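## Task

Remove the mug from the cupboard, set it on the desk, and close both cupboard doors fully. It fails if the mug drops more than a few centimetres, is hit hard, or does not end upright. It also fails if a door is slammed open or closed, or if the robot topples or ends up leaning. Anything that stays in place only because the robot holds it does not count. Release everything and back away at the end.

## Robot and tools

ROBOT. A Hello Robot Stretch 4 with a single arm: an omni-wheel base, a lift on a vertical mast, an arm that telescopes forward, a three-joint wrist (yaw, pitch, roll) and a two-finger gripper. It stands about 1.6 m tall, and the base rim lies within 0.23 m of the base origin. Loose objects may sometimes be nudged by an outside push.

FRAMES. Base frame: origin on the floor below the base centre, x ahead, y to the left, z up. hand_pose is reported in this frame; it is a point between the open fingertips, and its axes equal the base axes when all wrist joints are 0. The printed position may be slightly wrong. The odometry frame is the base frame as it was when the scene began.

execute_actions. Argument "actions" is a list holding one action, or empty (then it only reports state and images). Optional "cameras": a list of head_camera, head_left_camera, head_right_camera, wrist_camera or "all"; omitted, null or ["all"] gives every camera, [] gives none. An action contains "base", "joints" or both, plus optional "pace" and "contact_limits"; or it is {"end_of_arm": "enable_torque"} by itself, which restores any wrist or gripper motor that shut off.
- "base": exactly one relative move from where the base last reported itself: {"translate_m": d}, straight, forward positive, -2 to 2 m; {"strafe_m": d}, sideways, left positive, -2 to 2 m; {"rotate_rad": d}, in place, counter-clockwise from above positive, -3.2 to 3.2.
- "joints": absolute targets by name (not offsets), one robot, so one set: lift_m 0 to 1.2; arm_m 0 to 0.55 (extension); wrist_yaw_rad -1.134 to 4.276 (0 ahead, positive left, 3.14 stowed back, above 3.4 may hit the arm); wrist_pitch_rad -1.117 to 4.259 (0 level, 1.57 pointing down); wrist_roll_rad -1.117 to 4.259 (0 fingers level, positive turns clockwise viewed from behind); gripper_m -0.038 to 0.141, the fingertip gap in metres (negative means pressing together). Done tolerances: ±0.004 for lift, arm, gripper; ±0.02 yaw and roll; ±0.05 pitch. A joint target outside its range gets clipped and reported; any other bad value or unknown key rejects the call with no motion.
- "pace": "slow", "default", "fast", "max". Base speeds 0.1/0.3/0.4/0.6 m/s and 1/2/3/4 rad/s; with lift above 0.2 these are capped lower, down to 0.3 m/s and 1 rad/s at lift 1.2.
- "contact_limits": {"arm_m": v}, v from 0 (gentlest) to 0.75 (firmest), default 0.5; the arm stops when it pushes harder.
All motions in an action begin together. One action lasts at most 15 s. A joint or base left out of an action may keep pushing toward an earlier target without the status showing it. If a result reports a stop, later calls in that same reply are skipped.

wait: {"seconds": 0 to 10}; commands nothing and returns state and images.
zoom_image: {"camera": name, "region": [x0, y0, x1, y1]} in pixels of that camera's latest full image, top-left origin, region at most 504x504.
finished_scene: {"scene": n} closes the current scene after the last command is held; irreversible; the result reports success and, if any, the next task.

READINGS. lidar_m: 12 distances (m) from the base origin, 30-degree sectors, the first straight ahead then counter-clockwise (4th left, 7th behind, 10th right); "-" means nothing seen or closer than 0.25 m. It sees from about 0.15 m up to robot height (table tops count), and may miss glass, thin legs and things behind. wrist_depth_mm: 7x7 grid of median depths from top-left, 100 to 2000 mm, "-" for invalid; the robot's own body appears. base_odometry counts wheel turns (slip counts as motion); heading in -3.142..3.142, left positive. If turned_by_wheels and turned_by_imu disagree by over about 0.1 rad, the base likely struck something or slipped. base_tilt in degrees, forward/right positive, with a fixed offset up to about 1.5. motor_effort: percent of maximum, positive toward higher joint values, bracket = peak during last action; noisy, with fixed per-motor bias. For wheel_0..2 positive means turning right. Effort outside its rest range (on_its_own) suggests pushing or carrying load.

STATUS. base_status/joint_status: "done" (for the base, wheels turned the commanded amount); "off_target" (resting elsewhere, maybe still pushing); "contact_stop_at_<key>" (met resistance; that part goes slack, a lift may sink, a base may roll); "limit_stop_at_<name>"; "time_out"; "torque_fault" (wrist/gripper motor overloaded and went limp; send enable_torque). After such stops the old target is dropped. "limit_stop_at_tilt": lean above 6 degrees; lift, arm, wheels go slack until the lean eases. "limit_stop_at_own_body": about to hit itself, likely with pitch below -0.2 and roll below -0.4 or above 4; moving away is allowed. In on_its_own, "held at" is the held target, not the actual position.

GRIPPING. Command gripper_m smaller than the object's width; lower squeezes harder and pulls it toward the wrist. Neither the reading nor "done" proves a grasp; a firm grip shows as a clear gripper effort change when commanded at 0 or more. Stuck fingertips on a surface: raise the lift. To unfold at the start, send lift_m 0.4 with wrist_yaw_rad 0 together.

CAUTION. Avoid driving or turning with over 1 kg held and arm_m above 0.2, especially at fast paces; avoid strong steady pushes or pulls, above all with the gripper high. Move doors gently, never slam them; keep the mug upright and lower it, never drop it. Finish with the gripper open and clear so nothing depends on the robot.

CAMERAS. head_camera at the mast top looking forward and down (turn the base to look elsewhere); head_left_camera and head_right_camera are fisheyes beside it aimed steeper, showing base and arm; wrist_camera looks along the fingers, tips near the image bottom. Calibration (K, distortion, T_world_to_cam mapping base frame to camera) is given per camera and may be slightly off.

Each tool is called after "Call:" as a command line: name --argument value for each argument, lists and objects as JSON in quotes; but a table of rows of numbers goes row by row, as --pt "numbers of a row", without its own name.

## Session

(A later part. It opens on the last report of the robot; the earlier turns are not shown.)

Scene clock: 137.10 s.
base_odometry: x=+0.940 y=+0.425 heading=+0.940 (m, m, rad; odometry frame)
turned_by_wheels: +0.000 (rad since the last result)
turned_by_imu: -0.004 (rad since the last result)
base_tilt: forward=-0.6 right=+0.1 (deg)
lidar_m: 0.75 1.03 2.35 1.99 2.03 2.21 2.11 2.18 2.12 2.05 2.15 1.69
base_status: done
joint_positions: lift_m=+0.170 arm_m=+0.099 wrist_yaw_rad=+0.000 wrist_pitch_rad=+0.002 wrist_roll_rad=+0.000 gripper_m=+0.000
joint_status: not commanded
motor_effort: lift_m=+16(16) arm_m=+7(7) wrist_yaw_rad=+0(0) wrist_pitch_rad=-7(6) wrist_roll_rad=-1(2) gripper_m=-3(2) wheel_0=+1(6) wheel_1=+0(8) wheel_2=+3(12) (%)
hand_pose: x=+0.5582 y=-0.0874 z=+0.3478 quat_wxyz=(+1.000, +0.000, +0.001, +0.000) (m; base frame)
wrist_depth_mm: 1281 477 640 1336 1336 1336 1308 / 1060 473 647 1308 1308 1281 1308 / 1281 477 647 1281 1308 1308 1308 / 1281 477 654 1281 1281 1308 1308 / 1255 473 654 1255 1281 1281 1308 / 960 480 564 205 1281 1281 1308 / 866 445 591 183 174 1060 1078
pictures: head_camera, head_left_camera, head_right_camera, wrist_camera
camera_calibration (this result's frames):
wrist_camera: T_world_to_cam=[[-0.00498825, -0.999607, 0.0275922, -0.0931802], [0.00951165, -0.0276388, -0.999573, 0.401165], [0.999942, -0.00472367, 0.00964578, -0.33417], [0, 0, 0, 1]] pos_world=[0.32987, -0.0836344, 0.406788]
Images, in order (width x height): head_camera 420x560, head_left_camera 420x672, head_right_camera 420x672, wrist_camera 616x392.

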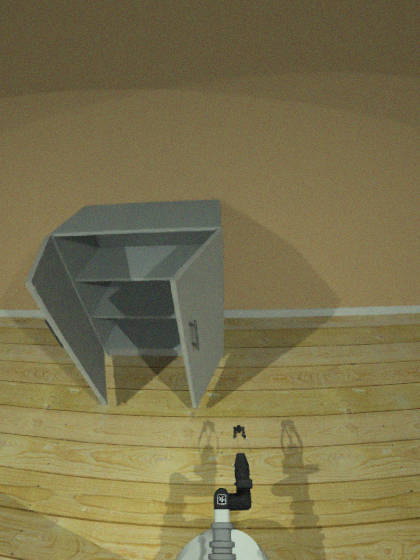

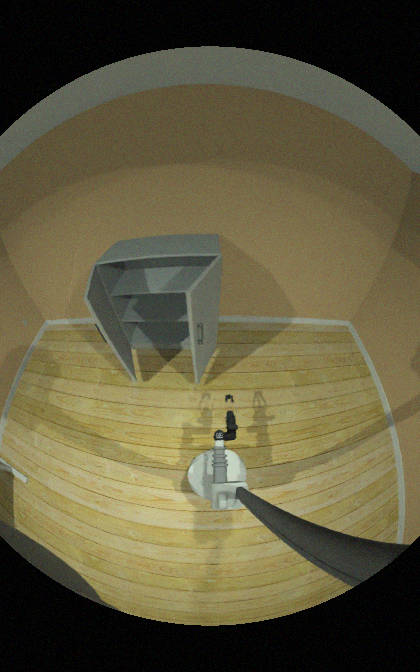

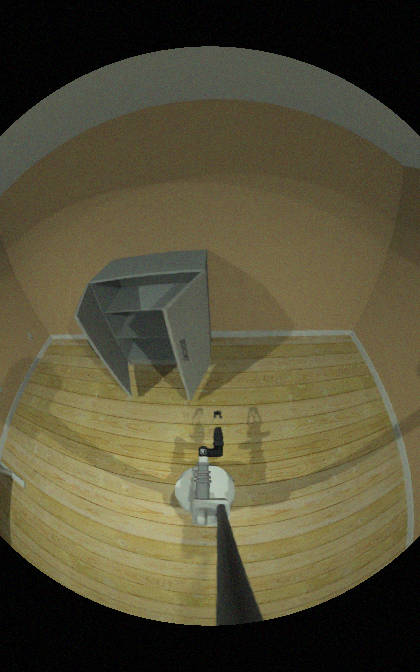

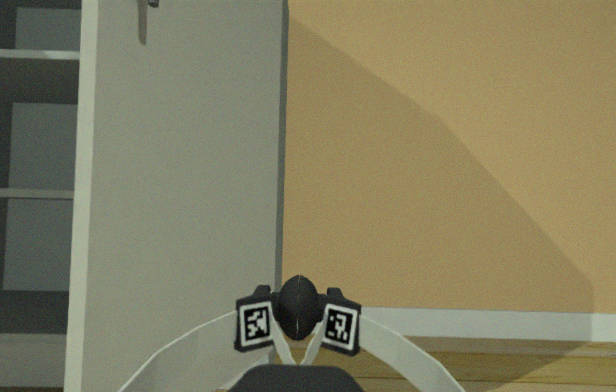

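Call:
execute_actions --actions '[{"base":{"translate_m":0.3}}]' --cameras '[]'

Call:
execute_actions --actions '[{"base":{"strafe_m":0.25},"pace":"slow"}]' --cameras '["head_camera","wrist_camera"]'

Scene clock: 139.83 s.
base_odometry: x=+1.117 y=+0.667 heading=+0.940 (m, m, rad; odometry frame)
turned_by_wheels: +0.000 (rad since the last result)
turned_by_imu: -0.002 (rad since the last result)
base_tilt: forward=-0.5 right=+0.2 (deg)
lidar_m: 0.48 0.47 0.83 2.70 2.09 2.53 2.43 2.52 2.15 2.04 1.90 1.38
base_status: done
joint_positions: lift_m=+0.170 arm_m=+0.099 wrist_yaw_rad=+0.000 wrist_pitch_rad=+0.002 wrist_roll_rad=+0.000 gripper_m=+0.000
joint_status: not commanded
motor_effort: lift_m=+16(16) arm_m=+7(7) wrist_yaw_rad=+0(1) wrist_pitch_rad=-7(7) wrist_roll_rad=-2(1) gripper_m=-5(7) wheel_0=+1(7) wheel_1=+1(3) wheel_2=+1(7) (%)
hand_pose: x=+0.5582 y=-0.0874 z=+0.3478 quat_wxyz=(+1.000, +0.000, +0.001, +0.000) (m; base frame)
wrist_depth_mm: 264 332 452 1008 1008 1008 1025 / 265 332 455 1025 1025 1025 1008 / 265 334 455 1008 1008 1008 1008 / 266 336 452 1008 1008 1008 1008 / 266 336 455 991 991 1008 1008 / 267 338 394 205 991 991 991 / 267 314 415 182 173 976 976
pictures: none
No camera images: the call's "cameras" was empty. Leave "cameras" out to get every camera's image.

Scene clock: 143.47 s.
base_odometry: x=+0.915 y=+0.815 heading=+0.940 (m, m, rad; odometry frame)
turned_by_wheels: +0.000 (rad since the last result)
turned_by_imu: +0.000 (rad since the last result)
base_tilt: forward=-0.4 right=+0.1 (deg)
lidar_m: 0.49 0.65 0.67 2.44 1.85 2.39 2.43 2.53 2.42 2.31 1.89 0.82
base_status: done
joint_positions: lift_m=+0.170 arm_m=+0.099 wrist_yaw_rad=+0.000 wrist_pitch_rad=+0.002 wrist_roll_rad=+0.000 gripper_m=+0.000
joint_status: not commanded
motor_effort: lift_m=+16(16) arm_m=+7(7) wrist_yaw_rad=+1(16) wrist_pitch_rad=-6(8) wrist_roll_rad=-3(1) gripper_m=-4(5) wheel_0=-3(8) wheel_1=+2(4) wheel_2=+0(2) (%)
hand_pose: x=+0.5582 y=-0.0875 z=+0.3478 quat_wxyz=(+1.000, +0.000, +0.001, +0.000) (m; base frame)
wrist_depth_mm: 732 183 208 277 413 1025 1025 / 991 182 208 277 413 1025 1008 / 976 182 208 277 415 1008 991 / 976 182 208 277 413 1008 1008 / 976 181 208 277 415 991 1008 / 976 180 192 205 415 1008 991 / 683 177 195 183 173 976 976
pictures: head_camera, wrist_camera
camera_calibration (this result's frames):
wrist_camera: T_world_to_cam=[[-0.00524695, -0.999605, 0.0275924, -0.0931104], [0.00950457, -0.0276414, -0.999573, 0.401167], [0.999941, -0.00498246, 0.00964586, -0.334173], [0, 0, 0, 1]] pos_world=[0.329852, -0.0836499, 0.406788]
Images, in order (width x height): head_camera 420x560, wrist_camera 616x392.

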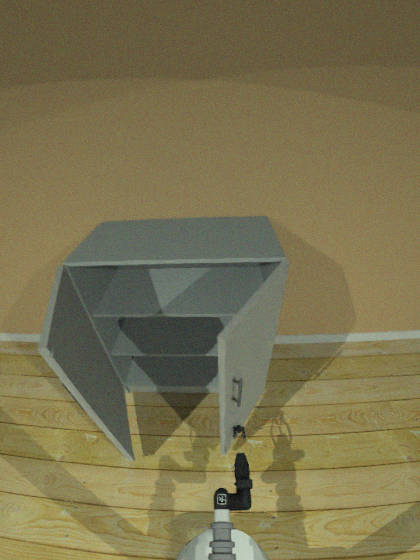

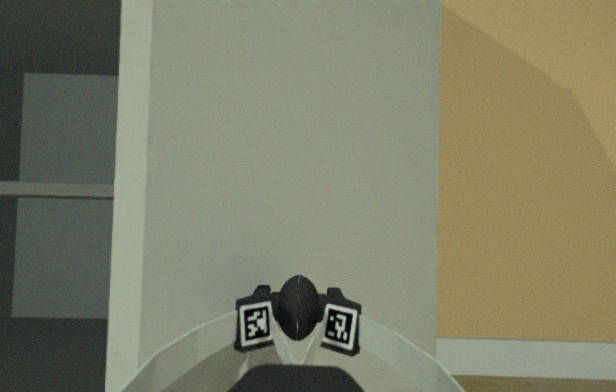

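Call:
execute_actions --actions '[{"base":{"strafe_m":0.07},"joints":{"arm_m":0.21},"pace":"slow"}]' --cameras '["head_camera","wrist_camera"]'

Scene clock: 147.00 s.
base_odometry: x=+0.858 y=+0.856 heading=+0.940 (m, m, rad; odometry frame)
turned_by_wheels: +0.000 (rad since the last result)
turned_by_imu: -0.001 (rad since the last result)
base_tilt: forward=-0.5 right=+0.0 (deg)
lidar_m: 0.60 0.59 1.91 2.37 1.81 2.25 2.43 2.53 2.49 2.38 1.89 0.82
base_status: done
joint_positions: lift_m=+0.170 arm_m=+0.209 wrist_yaw_rad=+0.000 wrist_pitch_rad=+0.002 wrist_roll_rad=+0.000 gripper_m=+0.000
joint_status: all done
motor_effort: lift_m=+16(16) arm_m=+7(8) wrist_yaw_rad=+0(6) wrist_pitch_rad=-7(7) wrist_roll_rad=-2(1) gripper_m=-3(7) wheel_0=-2(8) wheel_1=+1(6) wheel_2=+0(1) (%)
hand_pose: x=+0.6681 y=-0.0875 z=+0.3478 quat_wxyz=(+1.000, +0.000, +0.001, +0.000) (m; base frame)
wrist_depth_mm: 178 191 218 254 304 377 904 / 178 190 216 253 303 377 917 / 178 190 217 252 301 375 904 / 178 190 216 252 303 377 904 / 177 189 215 251 301 373 891 / 174 190 204 204 298 373 891 / 174 182 207 183 173 370 878
pictures: head_camera, wrist_camera
camera_calibration (this result's frames):
wrist_camera: T_world_to_cam=[[-0.00522908, -0.999606, 0.0275924, -0.0925405], [0.00950526, -0.0276412, -0.999573, 0.400122], [0.999941, -0.00496457, 0.00964605, -0.444082], [0, 0, 0, 1]] pos_world=[0.439769, -0.0836488, 0.406788]
Images, in order (width x height): head_camera 420x560, wrist_camera 616x392.

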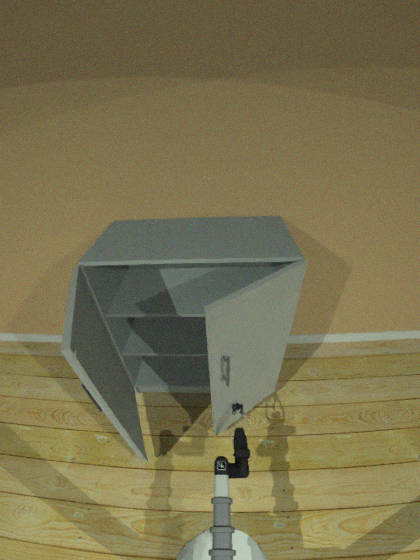

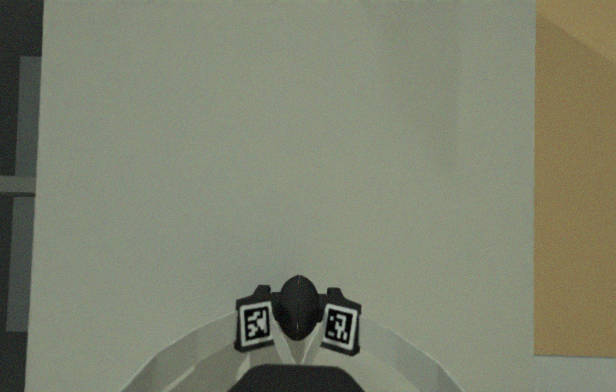

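Call:
execute_actions --actions '[{"joints":{"arm_m":0.4},"pace":"slow","contact_limits":{"arm_m":0.2}}]' --cameras '["head_camera","wrist_camera"]'

Scene clock: 150.27 s.
base_odometry: x=+0.858 y=+0.856 heading=+0.940 (m, m, rad; odometry frame)
turned_by_wheels: +0.000 (rad since the last result)
turned_by_imu: +0.000 (rad since the last result)
base_tilt: forward=-0.6 right=+0.2 (deg)
lidar_m: 0.84 0.60 1.90 2.37 1.80 2.27 2.41 2.54 2.48 2.39 1.90 0.90
base_status: not commanded
joint_positions: lift_m=+0.170 arm_m=+0.399 wrist_yaw_rad=+0.000 wrist_pitch_rad=+0.002 wrist_roll_rad=+0.000 gripper_m=+0.000
joint_status: all done
motor_effort: lift_m=+16(16) arm_m=+7(10) wrist_yaw_rad=-1(1) wrist_pitch_rad=-7(7) wrist_roll_rad=-1(2) gripper_m=-9(2) wheel_0=-1(2) wheel_1=+1(1) wheel_2=+0(0) (%)
contact_limits: arm_m 0.2
hand_pose: x=+0.8582 y=-0.0874 z=+0.3479 quat_wxyz=(+1.000, +0.000, +0.001, +0.000) (m; base frame)
wrist_depth_mm: 244 244 245 245 244 245 246 / 243 243 242 243 244 244 244 / 240 241 242 243 243 242 243 / 239 239 240 240 241 242 242 / 239 239 239 240 240 240 241 / 237 238 238 204 239 239 239 / 236 236 236 183 174 237 238
pictures: head_camera, wrist_camera
camera_calibration (this result's frames):
wrist_camera: T_world_to_cam=[[-0.00481286, -0.999608, 0.0275914, -0.0917836], [0.00970557, -0.0276371, -0.999571, 0.398201], [0.999941, -0.004543, 0.00983477, -0.634157], [0, 0, 0, 1]] pos_world=[0.629813, -0.0836235, 0.4068]
Images, in order (width x height): head_camera 420x560, wrist_camera 616x392.

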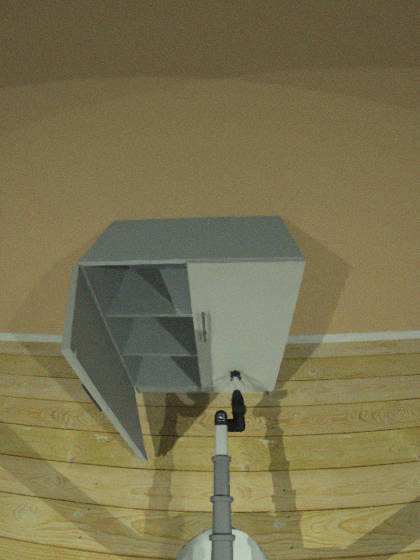

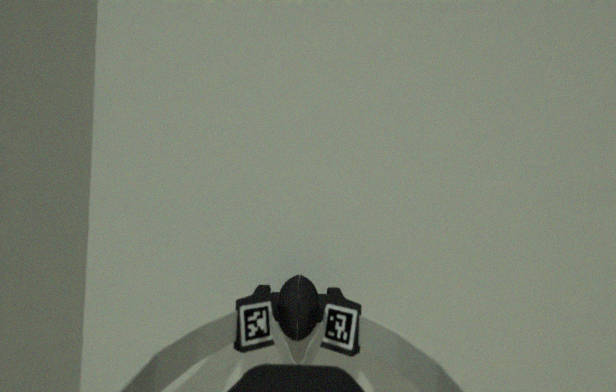

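Essentially flat. A last gentle push to seat it.

Call:
execute_actions --actions '[{"joints":{"arm_m":0.415},"pace":"slow","contact_limits":{"arm_m":0.1}}]' --cameras '[]'

Scene clock: 151.17 s.
base_odometry: x=+0.858 y=+0.856 heading=+0.940 (m, m, rad; odometry frame)
turned_by_wheels: +0.000 (rad since the last result)
turned_by_imu: +0.000 (rad since the last result)
base_tilt: forward=-0.4 right=+0.1 (deg)
lidar_m: 0.84 0.60 1.90 2.38 1.79 2.26 2.43 2.53 2.48 2.38 1.89 0.90
base_status: not commanded
joint_positions: lift_m=+0.170 arm_m=+0.405 wrist_yaw_rad=-0.005 wrist_pitch_rad=+0.001 wrist_roll_rad=+0.000 gripper_m=+0.000
joint_status: arm_m contact_stop (moved +0.006 of +0.016)
on_its_own: arm_m is slack since a contact_stop (your +0.415 is given up); wrist_yaw_rad is at rest, and its effort (+16) is outside its rest range (-13 to +13)
motor_effort: lift_m=+16(16) arm_m=+0(15) wrist_yaw_rad=+16(22) wrist_pitch_rad=-4(7) wrist_roll_rad=-2(2) gripper_m=-3(5) wheel_0=+1(2) wheel_1=+1(1) wheel_2=-5(5) (%)
contact_limits: arm_m 0.1
hand_pose: x=+0.8641 y=-0.0890 z=+0.3482 quat_wxyz=(+1.000, +0.000, +0.001, -0.003) (m; base frame)
wrist_depth_mm: 237 237 239 238 240 240 241 / 236 236 237 236 238 239 239 / 236 236 236 237 237 237 239 / 233 235 235 236 236 236 236 / 233 233 233 234 235 236 236 / 231 232 217 205 234 235 236 / 230 230 231 163 180 233 233
pictures: none
No camera images: the call's "cameras" was empty. Leave "cameras" out to get every camera's image.

Call:
execute_actions --actions '[{"base":{"translate_m":-0.17},"joints":{"arm_m":0.02}}]' --cameras '[]'

Call:
execute_actions --actions '[{"base":{"strafe_m":0.64}}]' --cameras '[]'

Call:
execute_actions --actions '[{"base":{"translate_m":0.17},"joints":{"arm_m":0.13}}]' --cameras '["head_camera","wrist_camera"]'

Scene clock: 153.67 s.
base_odometry: x=+0.758 y=+0.719 heading=+0.939 (m, m, rad; odometry frame)
turned_by_wheels: +0.000 (rad since the last result)
turned_by_imu: +0.001 (rad since the last result)
base_tilt: forward=-0.5 right=+0.1 (deg)
lidar_m: 1.00 0.74 2.16 2.27 1.74 2.25 2.26 2.34 2.46 2.39 2.10 1.09
base_status: done
joint_positions: lift_m=+0.170 arm_m=+0.021 wrist_yaw_rad=+0.000 wrist_pitch_rad=+0.002 wrist_roll_rad=+0.000 gripper_m=+0.000
joint_status: all done
motor_effort: lift_m=+16(16) arm_m=-7(7) wrist_yaw_rad=+0(14) wrist_pitch_rad=-8(8) wrist_roll_rad=-1(1) gripper_m=-5(4) wheel_0=-3(7) wheel_1=+0(4) wheel_2=+1(8) (%)
hand_pose: x=+0.4806 y=-0.0875 z=+0.3478 quat_wxyz=(+1.000, +0.000, +0.001, +0.000) (m; base frame)
wrist_depth_mm: 891 1229 798 798 798 1281 1255 / 904 1042 788 798 788 1281 1255 / 960 1229 798 778 788 1229 1281 / 917 1205 788 798 788 1255 1229 / 976 1205 778 788 798 1255 1255 / 931 1078 768 205 768 1205 1229 / 809 809 768 182 174 1060 1078
pictures: none
No camera images: the call's "cameras" was empty. Leave "cameras" out to get every camera's image.

Scene clock: 157.13 s.
base_odometry: x=+0.241 y=+1.096 heading=+0.939 (m, m, rad; odometry frame)
turned_by_wheels: +0.000 (rad since the last result)
turned_by_imu: +0.000 (rad since the last result)
base_tilt: forward=-0.5 right=+0.1 (deg)
lidar_m: 0.68 1.57 1.78 1.74 1.15 1.39 2.22 2.36 3.13 3.03 2.15 0.67
base_status: done
joint_positions: lift_m=+0.170 arm_m=+0.021 wrist_yaw_rad=+0.000 wrist_pitch_rad=+0.002 wrist_roll_rad=+0.000 gripper_m=+0.000
joint_status: not commanded
motor_effort: lift_m=+16(16) arm_m=-7(7) wrist_yaw_rad=+0(0) wrist_pitch_rad=-7(7) wrist_roll_rad=-2(1) gripper_m=-6(7) wheel_0=+0(9) wheel_1=-2(9) wheel_2=+1(2) (%)
hand_pose: x=+0.4806 y=-0.0874 z=+0.3478 quat_wxyz=(+1.000, +0.000, +0.001, +0.000) (m; base frame)
wrist_depth_mm: 1281 1255 1281 723 469 394 809 / 1255 1255 1281 715 466 394 809 / 1281 1229 1255 699 462 389 788 / 1255 1229 1205 699 455 387 788 / 1255 1255 1255 683 452 387 798 / 1205 1229 1229 204 430 382 798 / 991 917 891 183 173 382 768
pictures: none
No camera images: the call's "cameras" was empty. Leave "cameras" out to get every camera's image.

Scene clock: 159.07 s.
base_odometry: x=+0.342 y=+1.234 heading=+0.940 (m, m, rad; odometry frame)
turned_by_wheels: +0.000 (rad since the last result)
turned_by_imu: -0.001 (rad since the last result)
base_tilt: forward=-0.5 right=+0.0 (deg)
lidar_m: 0.63 1.40 1.80 1.72 1.25 1.40 2.38 2.54 3.14 3.03 1.23 0.50
base_status: done
joint_positions: lift_m=+0.170 arm_m=+0.129 wrist_yaw_rad=+0.000 wrist_pitch_rad=+0.002 wrist_roll_rad=+0.000 gripper_m=+0.000
joint_status: all done
motor_effort: lift_m=+16(16) arm_m=+7(7) wrist_yaw_rad=+0(0) wrist_pitch_rad=-8(7) wrist_roll_rad=+0(1) gripper_m=-3(6) wheel_0=+1(6) wheel_1=+2(4) wheel_2=+0(12) (%)
hand_pose: x=+0.5882 y=-0.0874 z=+0.3478 quat_wxyz=(+1.000, +0.000, +0.001, +0.000) (m; base frame)
wrist_depth_mm: 976 976 991 442 289 213 177 / 991 991 991 442 286 212 176 / 976 991 976 433 282 210 176 / 976 976 976 427 281 208 174 / 960 960 960 421 279 207 173 / 960 960 991 204 263 206 172 / 946 917 891 183 173 198 172
pictures: head_camera, wrist_camera
camera_calibration (this result's frames):
wrist_camera: T_world_to_cam=[[-0.00486833, -0.999606, 0.0276422, -0.0930833], [0.00949906, -0.0276875, -0.999571, 0.400858], [0.999943, -0.00460367, 0.00963011, -0.364141], [0, 0, 0, 1]] pos_world=[0.359859, -0.0836243, 0.406766]
Images, in order (width x height): head_camera 420x560, wrist_camera 616x392.

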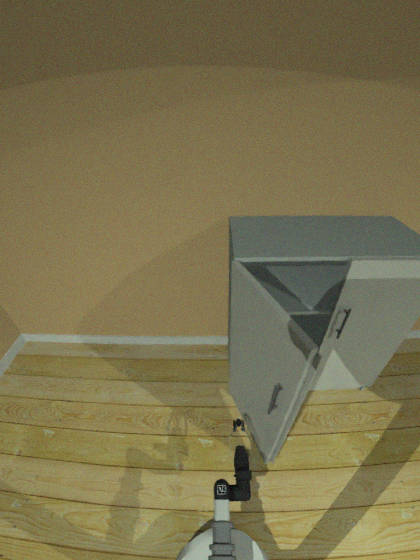

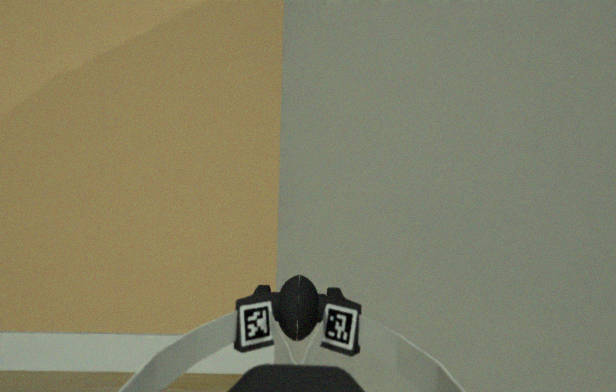

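Call:
execute_actions --actions '[{"base":{"strafe_m":-0.17},"pace":"slow"}]' --cameras '[]'

Call:
execute_actions --actions '[{"base":{"strafe_m":-0.09},"joints":{"arm_m":0.22},"pace":"slow"}]' --cameras '["head_camera","wrist_camera"]'

Scene clock: 162.00 s.
base_odometry: x=+0.479 y=+1.133 heading=+0.940 (m, m, rad; odometry frame)
turned_by_wheels: +0.000 (rad since the last result)
turned_by_imu: +0.000 (rad since the last result)
base_tilt: forward=-0.5 right=+0.1 (deg)
lidar_m: 0.55 1.38 1.92 1.90 1.39 1.63 2.39 2.53 2.96 2.86 1.92 0.54
base_status: done
joint_positions: lift_m=+0.170 arm_m=+0.129 wrist_yaw_rad=+0.000 wrist_pitch_rad=+0.002 wrist_roll_rad=+0.000 gripper_m=+0.000
joint_status: not commanded
motor_effort: lift_m=+16(16) arm_m=+7(7) wrist_yaw_rad=-1(16) wrist_pitch_rad=-8(8) wrist_roll_rad=-1(2) gripper_m=-3(4) wheel_0=+3(7) wheel_1=-1(6) wheel_2=+1(2) (%)
hand_pose: x=+0.5882 y=-0.0873 z=+0.3478 quat_wxyz=(+1.000, +0.000, +0.001, +0.000) (m; base frame)
wrist_depth_mm: 991 976 370 264 204 174 349 / 976 976 368 262 204 173 345 / 976 976 362 258 202 172 347 / 976 976 359 256 201 172 343 / 960 960 353 254 199 172 342 / 960 960 332 205 191 171 340 / 946 931 310 183 173 166 338
pictures: none
No camera images: the call's "cameras" was empty. Leave "cameras" out to get every camera's image.

Scene clock: 164.17 s.
base_odometry: x=+0.552 y=+1.080 heading=+0.940 (m, m, rad; odometry frame)
turned_by_wheels: +0.000 (rad since the last result)
turned_by_imu: +0.000 (rad since the last result)
base_tilt: forward=-0.5 right=+0.1 (deg)
lidar_m: 0.65 1.38 1.89 1.99 1.45 1.78 2.39 2.54 2.88 2.76 1.91 0.66
base_status: done
joint_positions: lift_m=+0.170 arm_m=+0.219 wrist_yaw_rad=+0.000 wrist_pitch_rad=+0.002 wrist_roll_rad=+0.000 gripper_m=+0.000
joint_status: all done
motor_effort: lift_m=+16(16) arm_m=+7(7) wrist_yaw_rad=-1(4) wrist_pitch_rad=-7(7) wrist_roll_rad=-1(2) gripper_m=-4(7) wheel_0=+3(7) wheel_1=-1(5) wheel_2=+0(5) (%)
hand_pose: x=+0.6782 y=-0.0874 z=+0.3478 quat_wxyz=(+1.000, +0.000, +0.001, +0.000) (m; base frame)
wrist_depth_mm: 424 345 290 249 220 198 430 / 421 343 289 249 218 198 430 / 413 340 286 247 217 199 424 / 413 336 283 246 214 198 424 / 407 334 279 243 214 197 421 / 404 330 273 205 208 196 421 / 399 327 265 183 174 192 418
pictures: head_camera, wrist_camera
camera_calibration (this result's frames):
wrist_camera: T_world_to_cam=[[-0.00482753, -0.999606, 0.0276425, -0.0926614], [0.00948658, -0.0276873, -0.999572, 0.400009], [0.999943, -0.00456323, 0.0096165, -0.454077], [0, 0, 0, 1]] pos_world=[0.449809, -0.0836218, 0.406765]
Images, in order (width x height): head_camera 420x560, wrist_camera 616x392.

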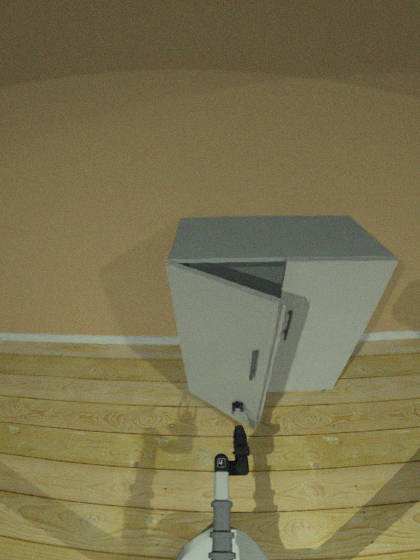

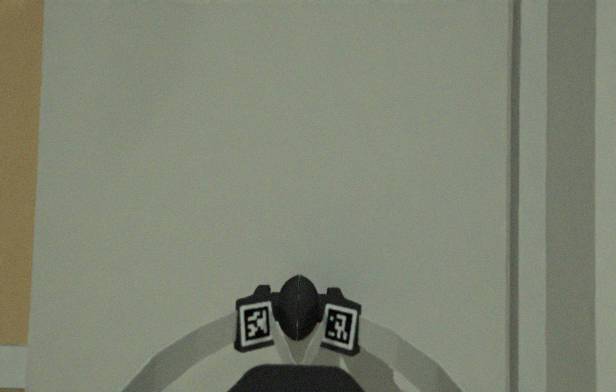

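Call:
execute_actions --actions '[{"joints":{"arm_m":0.395},"pace":"slow","contact_limits":{"arm_m":0.2}}]' --cameras '[]'

Call:
execute_actions --actions '[{"joints":{"arm_m":0.42},"pace":"slow","contact_limits":{"arm_m":0.1}}]' --cameras '[]'

Scene clock: 167.17 s.
base_odometry: x=+0.551 y=+1.080 heading=+0.940 (m, m, rad; odometry frame)
turned_by_wheels: +0.000 (rad since the last result)
turned_by_imu: -0.001 (rad since the last result)
base_tilt: forward=-0.5 right=+0.1 (deg)
lidar_m: 0.83 1.39 1.91 1.99 1.44 1.80 2.39 2.53 2.87 2.76 1.89 0.87
base_status: not commanded
joint_positions: lift_m=+0.170 arm_m=+0.387 wrist_yaw_rad=-0.005 wrist_pitch_rad=+0.001 wrist_roll_rad=+0.000 gripper_m=+0.000
joint_status: arm_m contact_stop (moved +0.168 of +0.176)
on_its_own: arm_m is slack since a contact_stop (your +0.395 is given up); wrist_yaw_rad is at rest, and its effort (+15) is outside its rest range (-13 to +13)
motor_effort: lift_m=+16(16) arm_m=+0(18) wrist_yaw_rad=+15(29) wrist_pitch_rad=-4(7) wrist_roll_rad=-2(2) gripper_m=-2(3) wheel_0=+4(3) wheel_1=+2(2) wheel_2=-7(7) (%)
contact_limits: arm_m 0.2
hand_pose: x=+0.8455 y=-0.0890 z=+0.3482 quat_wxyz=(+1.000, +0.000, +0.001, -0.003) (m; base frame)
wrist_depth_mm: 249 247 242 238 236 232 231 / 248 246 241 237 235 231 229 / 247 243 239 236 233 230 228 / 245 241 238 236 232 229 227 / 244 240 237 234 231 228 226 / 243 240 218 205 230 227 224 / 241 238 234 163 178 225 224
pictures: none
No camera images: the call's "cameras" was empty. Leave "cameras" out to get every camera's image.

not run: a stop came earlier in this reply.

Call:
execute_actions --actions '[{"joints":{"arm_m":0.2}}]' --cameras '["head_camera","wrist_camera"]'

Scene clock: 168.90 s.
base_odometry: x=+0.552 y=+1.080 heading=+0.940 (m, m, rad; odometry frame)
turned_by_wheels: +0.000 (rad since the last result)
turned_by_imu: +0.000 (rad since the last result)
base_tilt: forward=-0.5 right=+0.2 (deg)
lidar_m: 0.83 1.40 1.93 1.98 1.43 1.77 2.39 2.54 2.88 2.77 1.91 0.87
base_status: not commanded
joint_positions: lift_m=+0.170 arm_m=+0.201 wrist_yaw_rad=+0.000 wrist_pitch_rad=+0.002 wrist_roll_rad=+0.000 gripper_m=+0.000
joint_status: all done
motor_effort: lift_m=+16(16) arm_m=-7(6) wrist_yaw_rad=+0(15) wrist_pitch_rad=-7(7) wrist_roll_rad=-3(1) gripper_m=-4(6) wheel_0=+3(3) wheel_1=+2(2) wheel_2=-1(7) (%)
hand_pose: x=+0.6606 y=-0.0874 z=+0.3478 quat_wxyz=(+1.000, +0.000, +0.001, +0.000) (m; base frame)
wrist_depth_mm: 904 439 433 421 421 442 449 / 891 436 430 421 418 445 445 / 904 436 424 421 415 442 442 / 917 433 424 421 410 439 439 / 891 430 424 415 410 436 439 / 904 424 418 205 407 436 439 / 430 424 418 183 173 430 433
pictures: head_camera, wrist_camera
camera_calibration (this result's frames):
wrist_camera: T_world_to_cam=[[-0.00508191, -0.999605, 0.0276431, -0.0926517], [0.00940536, -0.02769, -0.999572, 0.400206], [0.999943, -0.00481975, 0.00954237, -0.436504], [0, 0, 0, 1]] pos_world=[0.432244, -0.0836372, 0.406761]
Images, in order (width x height): head_camera 420x560, wrist_camera 616x392.

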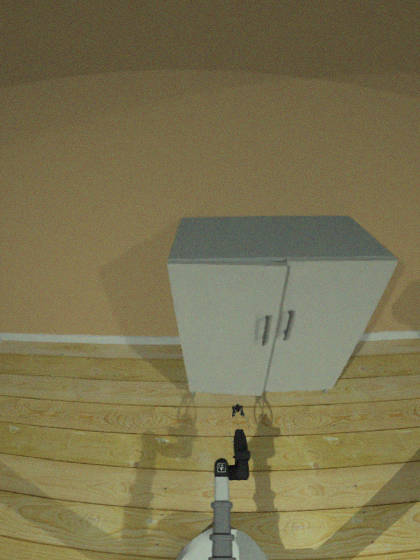

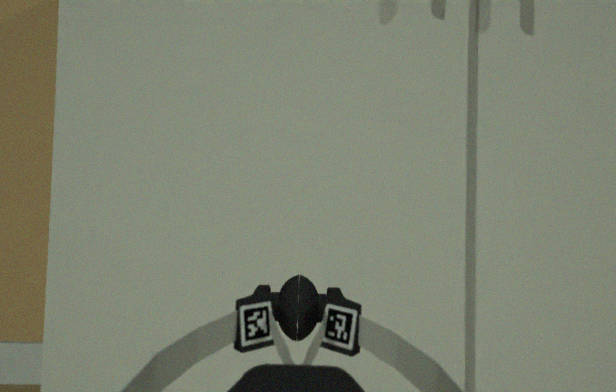

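Call:
execute_actions --actions '[{"base":{"strafe_m":-0.12},"joints":{"arm_m":0.35}}]' --cameras '[]'

Call:
execute_actions --actions '[{"joints":{"arm_m":0.415},"pace":"slow","contact_limits":{"arm_m":0.3}}]' --cameras '["wrist_camera"]'

Scene clock: 170.60 s.
base_odometry: x=+0.648 y=+1.009 heading=+0.940 (m, m, rad; odometry frame)
turned_by_wheels: +0.000 (rad since the last result)
turned_by_imu: +0.000 (rad since the last result)
base_tilt: forward=-0.4 right=+0.2 (deg)
lidar_m: 0.81 0.89 1.93 2.11 1.55 1.88 2.40 2.54 2.75 2.64 1.91 0.89
base_status: done
joint_positions: lift_m=+0.170 arm_m=+0.349 wrist_yaw_rad=+0.000 wrist_pitch_rad=+0.002 wrist_roll_rad=+0.000 gripper_m=+0.000
joint_status: all done
motor_effort: lift_m=+16(16) arm_m=+7(8) wrist_yaw_rad=+0(0) wrist_pitch_rad=-8(7) wrist_roll_rad=-2(1) gripper_m=-5(5) wheel_0=+1(11) wheel_1=+1(8) wheel_2=+0(1) (%)
hand_pose: x=+0.8082 y=-0.0874 z=+0.3478 quat_wxyz=(+1.000, +0.000, +0.001, +0.000) (m; base frame)
wrist_depth_mm: 279 274 272 267 290 297 297 / 278 274 270 265 289 296 296 / 276 273 268 265 289 294 294 / 276 270 267 263 286 291 291 / 273 270 265 262 290 291 291 / 272 268 263 204 289 290 290 / 271 267 262 183 173 289 287
pictures: none
No camera images: the call's "cameras" was empty. Leave "cameras" out to get every camera's image.

Scene clock: 171.83 s.
base_odometry: x=+0.648 y=+1.009 heading=+0.940 (m, m, rad; odometry frame)
turned_by_wheels: +0.000 (rad since the last result)
turned_by_imu: +0.000 (rad since the last result)
base_tilt: forward=-0.5 right=+0.0 (deg)
lidar_m: 0.80 0.90 1.94 2.11 1.55 1.92 2.41 2.53 2.74 2.63 1.90 0.90
base_status: not commanded
joint_positions: lift_m=+0.170 arm_m=+0.377 wrist_yaw_rad=-0.004 wrist_pitch_rad=+0.001 wrist_roll_rad=+0.000 gripper_m=+0.000
joint_status: arm_m contact_stop (moved +0.028 of +0.066)
on_its_own: arm_m is slack since a contact_stop (your +0.415 is given up)
motor_effort: lift_m=+16(16) arm_m=+0(21) wrist_yaw_rad=+12(48) wrist_pitch_rad=-5(8) wrist_roll_rad=-2(1) gripper_m=-7(6) wheel_0=+4(4) wheel_1=+2(3) wheel_2=-3(10) (%)
contact_limits: arm_m 0.3
hand_pose: x=+0.8355 y=-0.0887 z=+0.3481 quat_wxyz=(+1.000, +0.000, +0.001, -0.002) (m; base frame)
wrist_depth_mm: 250 247 244 240 264 270 271 / 249 245 242 238 262 268 270 / 247 245 240 237 262 268 268 / 246 242 239 236 259 266 266 / 245 242 237 236 257 265 266 / 244 240 218 208 257 265 265 / 243 239 236 185 177 263 263
pictures: wrist_camera
camera_calibration (this result's frames):
wrist_camera: T_world_to_cam=[[-0.00928847, -0.999575, 0.0276425, -0.0894579], [0.010328, -0.0277381, -0.999562, 0.398048], [0.999904, -0.00899891, 0.0105813, -0.612139], [0, 0, 0, 1]] pos_world=[0.607138, -0.0838873, 0.406823]
Images, in order (width x height): wrist_camera 616x392.

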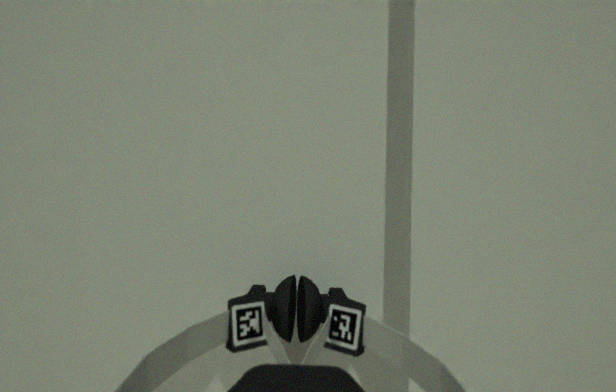

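Call:
execute_actions --actions '[{"joints":{"arm_m":0.22}}]' --cameras '[]'

Call:
execute_actions --actions '[{"base":{"strafe_m":-0.115},"joints":{"lift_m":0.55,"gripper_m":0.07}}]' --cameras '["wrist_camera"]'

Scene clock: 173.60 s.
base_odometry: x=+0.648 y=+1.009 heading=+0.940 (m, m, rad; odometry frame)
turned_by_wheels: +0.000 (rad since the last result)
turned_by_imu: +0.000 (rad since the last result)
base_tilt: forward=-0.5 right=+0.0 (deg)
lidar_m: 0.80 0.89 1.93 2.11 1.55 1.91 2.40 2.54 2.74 2.64 1.90 0.89
base_status: not commanded
joint_positions: lift_m=+0.170 arm_m=+0.221 wrist_yaw_rad=+0.000 wrist_pitch_rad=+0.002 wrist_roll_rad=+0.000 gripper_m=+0.000
joint_status: all done
motor_effort: lift_m=+16(16) arm_m=-7(7) wrist_yaw_rad=+0(12) wrist_pitch_rad=-7(6) wrist_roll_rad=-1(3) gripper_m=-5(6) wheel_0=+4(4) wheel_1=+2(2) wheel_2=-2(3) (%)
hand_pose: x=+0.6806 y=-0.0874 z=+0.3478 quat_wxyz=(+1.000, +0.000, +0.001, +0.000) (m; base frame)
wrist_depth_mm: 413 407 402 394 424 427 430 / 413 407 399 394 421 424 427 / 410 404 397 392 421 421 421 / 410 402 394 389 418 421 421 / 407 399 394 389 421 418 418 / 404 397 394 204 415 415 418 / 402 392 387 183 173 413 415
pictures: none
No camera images: the call's "cameras" was empty. Leave "cameras" out to get every camera's image.

Scene clock: 176.13 s.
base_odometry: x=+0.741 y=+0.942 heading=+0.941 (m, m, rad; odometry frame)
turned_by_wheels: +0.000 (rad since the last result)
turned_by_imu: +0.000 (rad since the last result)
base_tilt: forward=-0.5 right=+0.0 (deg)
lidar_m: 0.83 0.90 1.92 2.22 1.67 2.13 2.42 2.53 2.63 2.53 1.90 0.91
base_status: done
joint_positions: lift_m=+0.550 arm_m=+0.221 wrist_yaw_rad=+0.000 wrist_pitch_rad=+0.002 wrist_roll_rad=+0.000 gripper_m=+0.070
joint_status: all done
motor_effort: lift_m=+24(25) arm_m=-7(7) wrist_yaw_rad=+0(0) wrist_pitch_rad=-7(7) wrist_roll_rad=-2(1) gripper_m=-2(4) wheel_0=+0(8) wheel_1=+2(8) wheel_2=+0(1) (%)
hand_pose: x=+0.6806 y=-0.0874 z=+0.7272 quat_wxyz=(+1.000, +0.000, +0.001, +0.000) (m; base frame)
wrist_depth_mm: 404 399 394 424 427 427 427 / 402 397 394 421 424 424 427 / 404 397 389 424 421 421 418 / 397 394 387 418 421 418 421 / 399 392 389 415 418 418 418 / 397 389 211 415 216 413 415 / 392 384 384 161 413 415 413
pictures: wrist_camera
camera_calibration (this result's frames):
wrist_camera: T_world_to_cam=[[-0.00506646, -0.999605, 0.0276475, -0.103046], [0.00945145, -0.0276945, -0.999572, 0.779213], [0.999942, -0.00480298, 0.00958803, -0.460167], [0, 0, 0, 1]] pos_world=[0.452253, -0.0836359, 0.786141]
Images, in order (width x height): wrist_camera 616x392.

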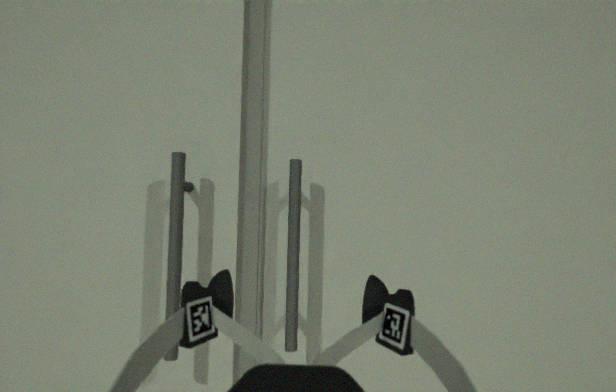

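Call:
execute_actions --actions '[{"base":{"strafe_m":0.008},"joints":{"gripper_m":0.04,"arm_m":0.33},"pace":"slow"}]' --cameras '["wrist_camera"]'

Scene clock: 178.70 s.
base_odometry: x=+0.735 y=+0.946 heading=+0.940 (m, m, rad; odometry frame)
turned_by_wheels: +0.000 (rad since the last result)
turned_by_imu: +0.000 (rad since the last result)
base_tilt: forward=-0.6 right=+0.2 (deg)
lidar_m: 0.80 0.87 1.91 2.20 1.65 2.13 2.42 2.52 2.63 2.53 1.92 0.91
base_status: done
joint_positions: lift_m=+0.550 arm_m=+0.329 wrist_yaw_rad=+0.000 wrist_pitch_rad=+0.002 wrist_roll_rad=+0.000 gripper_m=+0.040
joint_status: all done
motor_effort: lift_m=+24(24) arm_m=+7(8) wrist_yaw_rad=-1(0) wrist_pitch_rad=-8(7) wrist_roll_rad=-1(3) gripper_m=-1(1) wheel_0=-1(8) wheel_1=+1(6) wheel_2=+0(4) (%)
hand_pose: x=+0.7882 y=-0.0874 z=+0.7272 quat_wxyz=(+1.000, +0.000, +0.001, +0.000) (m; base frame)
wrist_depth_mm: 293 289 286 315 317 317 317 / 291 286 286 317 314 315 315 / 289 285 282 312 315 314 314 / 287 281 281 310 312 312 314 / 287 282 281 309 310 312 310 / 286 279 209 306 309 309 309 / 283 246 276 166 307 307 309
pictures: wrist_camera
camera_calibration (this result's frames):
wrist_camera: T_world_to_cam=[[-0.0049958, -0.999605, 0.0276473, -0.102537], [0.00945336, -0.0276936, -0.999572, 0.778196], [0.999943, -0.0047323, 0.00958798, -0.567712], [0, 0, 0, 1]] pos_world=[0.559811, -0.0836317, 0.786141]
Images, in order (width x height): wrist_camera 616x392.

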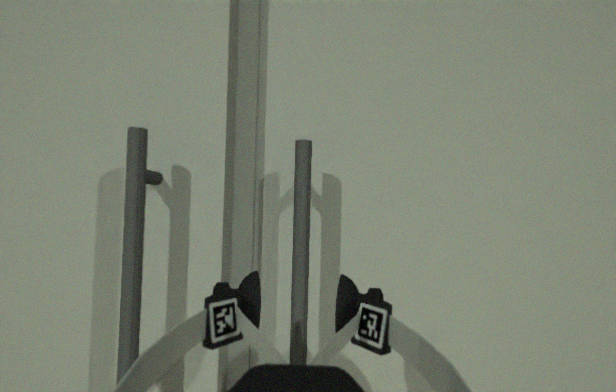

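Call:
execute_actions --actions '[{"joints":{"gripper_m":0.03,"arm_m":0.388},"pace":"slow","contact_limits":{"arm_m":0.15}}]' --cameras '["wrist_camera"]'

Scene clock: 180.77 s.
base_odometry: x=+0.735 y=+0.946 heading=+0.940 (m, m, rad; odometry frame)
turned_by_wheels: +0.000 (rad since the last result)
turned_by_imu: +0.000 (rad since the last result)
base_tilt: forward=-0.6 right=-0.1 (deg)
lidar_m: 0.80 0.89 1.91 2.22 1.65 2.13 2.42 2.53 2.64 2.52 1.89 0.90
base_status: not commanded
joint_positions: lift_m=+0.550 arm_m=+0.387 wrist_yaw_rad=+0.000 wrist_pitch_rad=+0.002 wrist_roll_rad=+0.000 gripper_m=+0.030
joint_status: all done
motor_effort: lift_m=+24(24) arm_m=+7(8) wrist_yaw_rad=+0(1) wrist_pitch_rad=-9(8) wrist_roll_rad=-2(1) gripper_m=-4(1) wheel_0=-2(2) wheel_1=+1(1) wheel_2=+0(0) (%)
contact_limits: arm_m 0.15
hand_pose: x=+0.8462 y=-0.0874 z=+0.7272 quat_wxyz=(+1.000, +0.000, +0.001, +0.000) (m; base frame)
wrist_depth_mm: 231 228 247 257 257 258 257 / 229 227 250 256 256 257 257 / 228 224 249 255 256 255 256 / 227 223 247 254 253 255 254 / 227 222 246 253 253 252 253 / 225 221 198 220 251 251 252 / 224 221 219 163 191 251 251
pictures: wrist_camera
camera_calibration (this result's frames):
wrist_camera: T_world_to_cam=[[-0.00500445, -0.999605, 0.0276473, -0.102242], [0.00945319, -0.0276937, -0.999572, 0.777648], [0.999943, -0.00474095, 0.00958805, -0.625706], [0, 0, 0, 1]] pos_world=[0.617808, -0.0836322, 0.786141]
Images, in order (width x height): wrist_camera 616x392.

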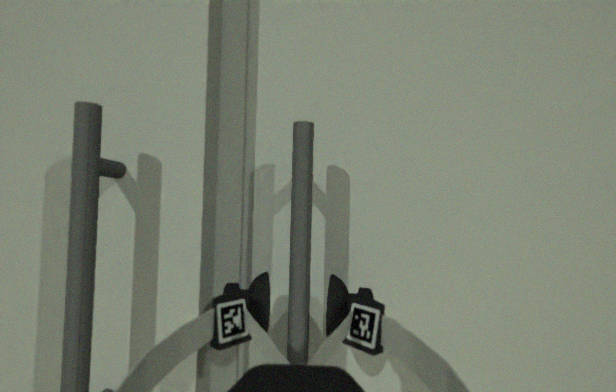

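Call:
execute_actions --actions '[]'

Scene clock: 181.20 s.
base_odometry: x=+0.735 y=+0.946 heading=+0.940 (m, m, rad; odometry frame)
turned_by_wheels: +0.000 (rad since the last result)
turned_by_imu: +0.000 (rad since the last result)
base_tilt: forward=-0.4 right=+0.1 (deg)
lidar_m: 0.77 0.89 1.91 2.21 1.66 2.13 2.41 2.52 2.62 2.54 1.90 0.90
base_status: not commanded
joint_positions: lift_m=+0.550 arm_m=+0.387 wrist_yaw_rad=+0.000 wrist_pitch_rad=+0.002 wrist_roll_rad=+0.000 gripper_m=+0.030
joint_status: all done
motor_effort: lift_m=+24(24) arm_m=+7(8) wrist_yaw_rad=+0(1) wrist_pitch_rad=-6(8) wrist_roll_rad=-2(1) gripper_m=-2(1) wheel_0=-1(2) wheel_1=+1(1) wheel_2=+0(0) (%)
contact_limits: arm_m 0.15
hand_pose: x=+0.8462 y=-0.0874 z=+0.7272 quat_wxyz=(+1.000, +0.000, +0.001, +0.000) (m; base frame)
wrist_depth_mm: 230 228 247 257 257 258 259 / 229 226 248 257 256 257 257 / 229 225 248 255 255 256 255 / 227 224 247 254 254 254 254 / 226 222 246 252 252 252 253 / 225 221 199 220 252 252 252 / 224 220 218 164 191 250 250
pictures: head_camera, head_left_camera, head_right_camera, wrist_camera
camera_calibration (this result's frames):
wrist_camera: T_world_to_cam=[[-0.00500451, -0.999605, 0.0276472, -0.102242], [0.0094532, -0.0276936, -0.999572, 0.777648], [0.999943, -0.00474102, 0.00958806, -0.625706], [0, 0, 0, 1]] pos_world=[0.617808, -0.0836322, 0.786141]
Images, in order (width x height): head_camera 420x560, head_left_camera 420x672, head_right_camera 420x672, wrist_camera 616x392.

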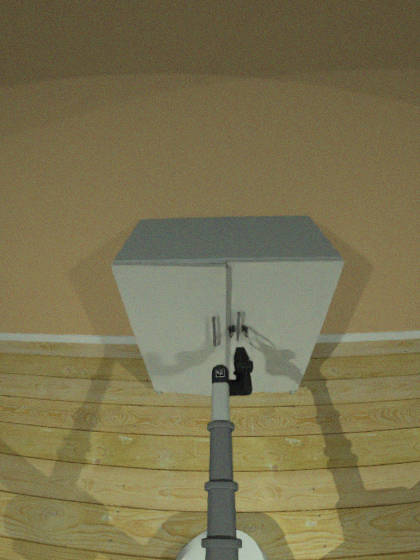

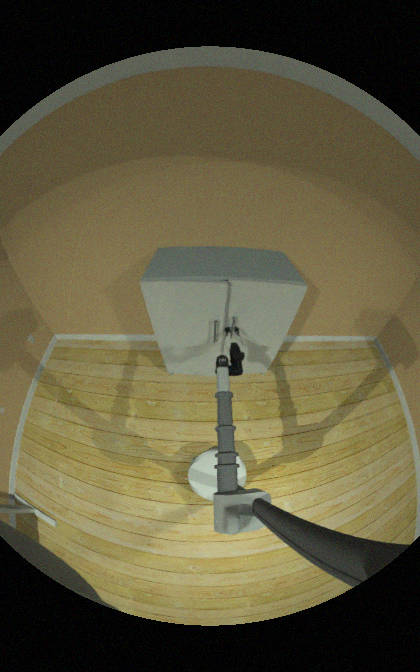

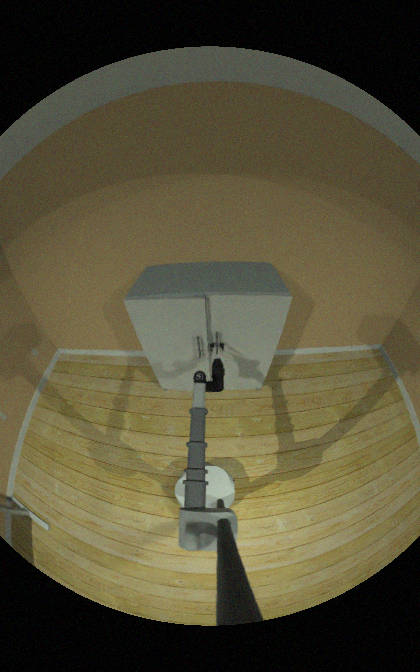

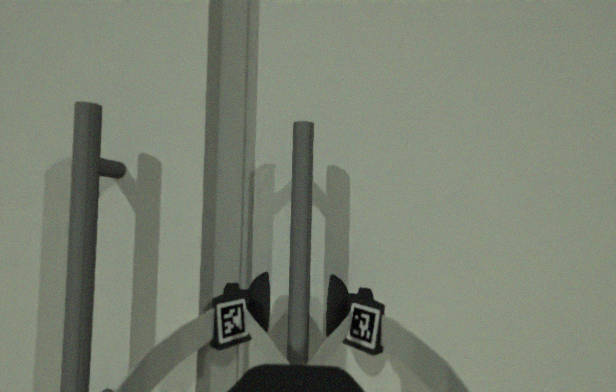

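Call:
execute_actions --actions '[{"joints":{"gripper_m":-0.005},"pace":"slow"}]' --cameras '[]'

Call:
execute_actions --actions '[{"base":{"strafe_m":-0.02},"joints":{"arm_m":0.285},"pace":"slow","contact_limits":{"arm_m":0.4}}]' --cameras '["head_camera","wrist_camera"]'

Scene clock: 183.03 s.
base_odometry: x=+0.735 y=+0.946 heading=+0.940 (m, m, rad; odometry frame)
turned_by_wheels: +0.000 (rad since the last result)
turned_by_imu: +0.000 (rad since the last result)
base_tilt: forward=-0.4 right=+0.0 (deg)
lidar_m: 0.81 0.89 1.91 2.22 1.66 2.13 2.41 2.53 2.64 2.54 1.90 0.91
base_status: not commanded
joint_positions: lift_m=+0.550 arm_m=+0.387 wrist_yaw_rad=+0.000 wrist_pitch_rad=+0.003 wrist_roll_rad=+0.000 gripper_m=-0.005
joint_status: all done
motor_effort: lift_m=+24(24) arm_m=+4(7) wrist_yaw_rad=+1(6) wrist_pitch_rad=-8(8) wrist_roll_rad=+0(1) gripper_m=-11(16) wheel_0=-2(2) wheel_1=+0(1) wheel_2=+0(0) (%)
hand_pose: x=+0.8467 y=-0.0875 z=+0.7271 quat_wxyz=(+1.000, +0.000, +0.001, +0.000) (m; base frame)
wrist_depth_mm: 228 223 246 255 255 255 256 / 226 223 245 253 254 254 255 / 225 221 244 252 252 253 255 / 224 220 242 249 250 252 252 / 223 219 241 250 250 249 251 / 220 217 215 211 248 250 250 / 220 214 217 212 182 247 249
pictures: none
No camera images: the call's "cameras" was empty. Leave "cameras" out to get every camera's image.

Scene clock: 185.33 s.
base_odometry: x=+0.751 y=+0.935 heading=+0.940 (m, m, rad; odometry frame)
turned_by_wheels: +0.000 (rad since the last result)
turned_by_imu: +0.000 (rad since the last result)
base_tilt: forward=-0.6 right=+0.0 (deg)
lidar_m: 0.73 0.85 1.91 2.22 1.68 2.12 2.42 2.53 2.62 2.51 1.91 0.84
base_status: done
joint_positions: lift_m=+0.550 arm_m=+0.286 wrist_yaw_rad=-0.005 wrist_pitch_rad=+0.003 wrist_roll_rad=+0.000 gripper_m=-0.005
joint_status: all done
motor_effort: lift_m=+24(24) arm_m=-8(9) wrist_yaw_rad=+13(35) wrist_pitch_rad=-7(8) wrist_roll_rad=-1(2) gripper_m=-17(11) wheel_0=+0(16) wheel_1=-1(6) wheel_2=+1(4) (%)
contact_limits: arm_m 0.4
hand_pose: x=+0.7453 y=-0.0888 z=+0.7271 quat_wxyz=(+1.000, +0.000, +0.001, -0.002) (m; base frame)
wrist_depth_mm: 267 253 245 254 272 291 314 / 265 252 244 253 272 291 310 / 260 251 243 247 270 290 309 / 257 250 242 247 268 289 307 / 256 250 241 246 267 287 307 / 253 247 218 212 266 286 306 / 251 244 234 200 258 285 303
pictures: head_camera, wrist_camera
camera_calibration (this result's frames):
wrist_camera: T_world_to_cam=[[-0.0095993, -0.999564, 0.0279295, -0.100848], [0.00918099, -0.0280177, -0.999565, 0.778692], [0.999912, -0.0093387, 0.00944594, -0.525184], [0, 0, 0, 1]] pos_world=[0.51702, -0.0838917, 0.786131]
Images, in order (width x height): head_camera 420x560, wrist_camera 616x392.

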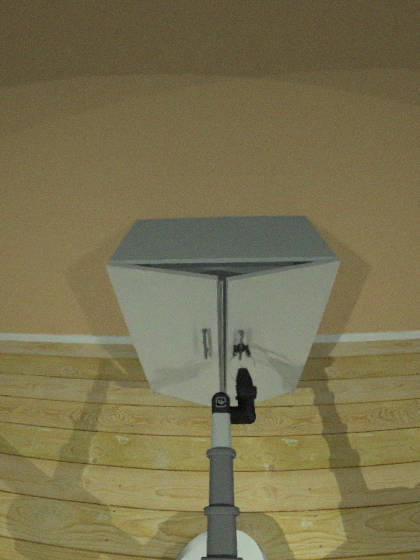

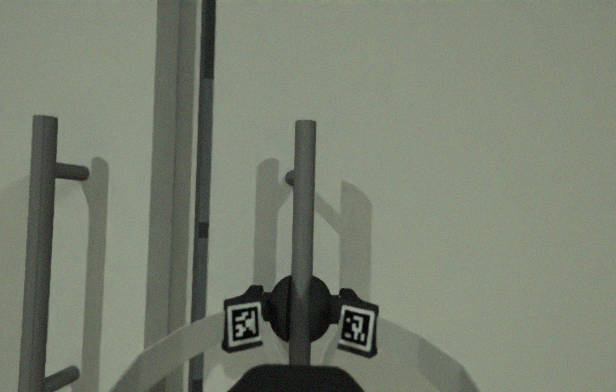

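Call:
execute_actions --actions '[{"base":{"strafe_m":-0.022},"joints":{"arm_m":0.238},"pace":"slow","contact_limits":{"arm_m":0.4}}]' --cameras '[]'

Call:
execute_actions --actions '[{"base":{"strafe_m":-0.03},"joints":{"arm_m":0.19},"pace":"slow","contact_limits":{"arm_m":0.4}}]' --cameras '["head_camera","wrist_camera"]'

Scene clock: 187.10 s.
base_odometry: x=+0.769 y=+0.922 heading=+0.940 (m, m, rad; odometry frame)
turned_by_wheels: +0.000 (rad since the last result)
turned_by_imu: +0.000 (rad since the last result)
base_tilt: forward=-0.5 right=+0.0 (deg)
lidar_m: 0.69 0.84 1.90 2.27 1.69 2.11 2.43 2.53 2.59 2.50 1.91 0.79
base_status: done
joint_positions: lift_m=+0.550 arm_m=+0.239 wrist_yaw_rad=-0.004 wrist_pitch_rad=+0.003 wrist_roll_rad=+0.000 gripper_m=-0.005
joint_status: all done
motor_effort: lift_m=+24(24) arm_m=-8(8) wrist_yaw_rad=+12(12) wrist_pitch_rad=-8(7) wrist_roll_rad=-1(1) gripper_m=-12(11) wheel_0=-1(6) wheel_1=-1(6) wheel_2=+0(5) (%)
contact_limits: arm_m 0.4
hand_pose: x=+0.6984 y=-0.0887 z=+0.7271 quat_wxyz=(+1.000, +0.000, +0.001, -0.002) (m; base frame)
wrist_depth_mm: 317 303 242 256 282 319 357 / 315 300 237 254 282 315 355 / 314 300 236 247 281 314 353 / 310 297 236 247 279 314 351 / 303 296 236 245 279 312 351 / 301 294 218 212 279 309 349 / 300 289 229 200 266 310 349
pictures: none
No camera images: the call's "cameras" was empty. Leave "cameras" out to get every camera's image.

Scene clock: 188.77 s.
base_odometry: x=+0.793 y=+0.904 heading=+0.940 (m, m, rad; odometry frame)
turned_by_wheels: +0.000 (rad since the last result)
turned_by_imu: +0.000 (rad since the last result)
base_tilt: forward=-0.6 right=+0.1 (deg)
lidar_m: 0.65 0.84 1.89 2.30 1.72 2.17 2.43 2.54 2.55 2.47 1.92 0.78
base_status: done
joint_positions: lift_m=+0.550 arm_m=+0.191 wrist_yaw_rad=-0.005 wrist_pitch_rad=+0.003 wrist_roll_rad=+0.000 gripper_m=-0.005
joint_status: all done
motor_effort: lift_m=+24(24) arm_m=-8(10) wrist_yaw_rad=+13(13) wrist_pitch_rad=-9(10) wrist_roll_rad=+0(1) gripper_m=-16(18) wheel_0=-1(7) wheel_1=-1(10) wheel_2=+0(0) (%)
contact_limits: arm_m 0.4
hand_pose: x=+0.6505 y=-0.0887 z=+0.7270 quat_wxyz=(+1.000, +0.000, +0.001, -0.002) (m; base frame)
wrist_depth_mm: 364 351 234 256 298 353 439 / 362 349 234 256 296 355 439 / 359 347 233 246 297 351 436 / 355 347 227 245 296 351 433 / 349 343 228 244 294 349 433 / 345 342 217 212 294 349 430 / 347 334 219 199 274 347 424
pictures: head_camera, wrist_camera
camera_calibration (this result's frames):
wrist_camera: T_world_to_cam=[[-0.00957796, -0.999564, 0.0279311, -0.101768], [0.00880274, -0.0280156, -0.999569, 0.779703], [0.999915, -0.00932796, 0.00906723, -0.430057], [0, 0, 0, 1]] pos_world=[0.422182, -0.0838912, 0.786108]
Images, in order (width x height): head_camera 420x560, wrist_camera 616x392.

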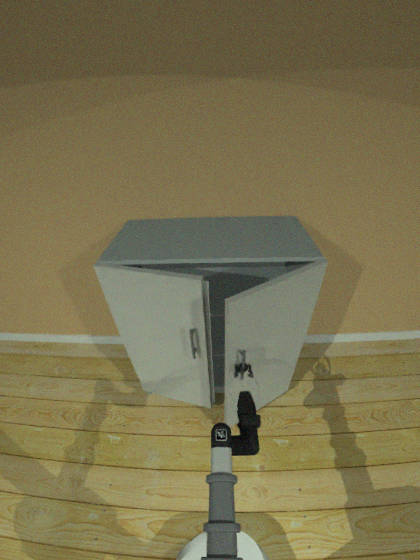

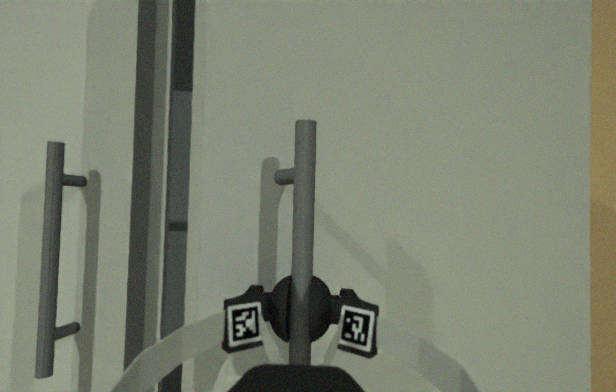

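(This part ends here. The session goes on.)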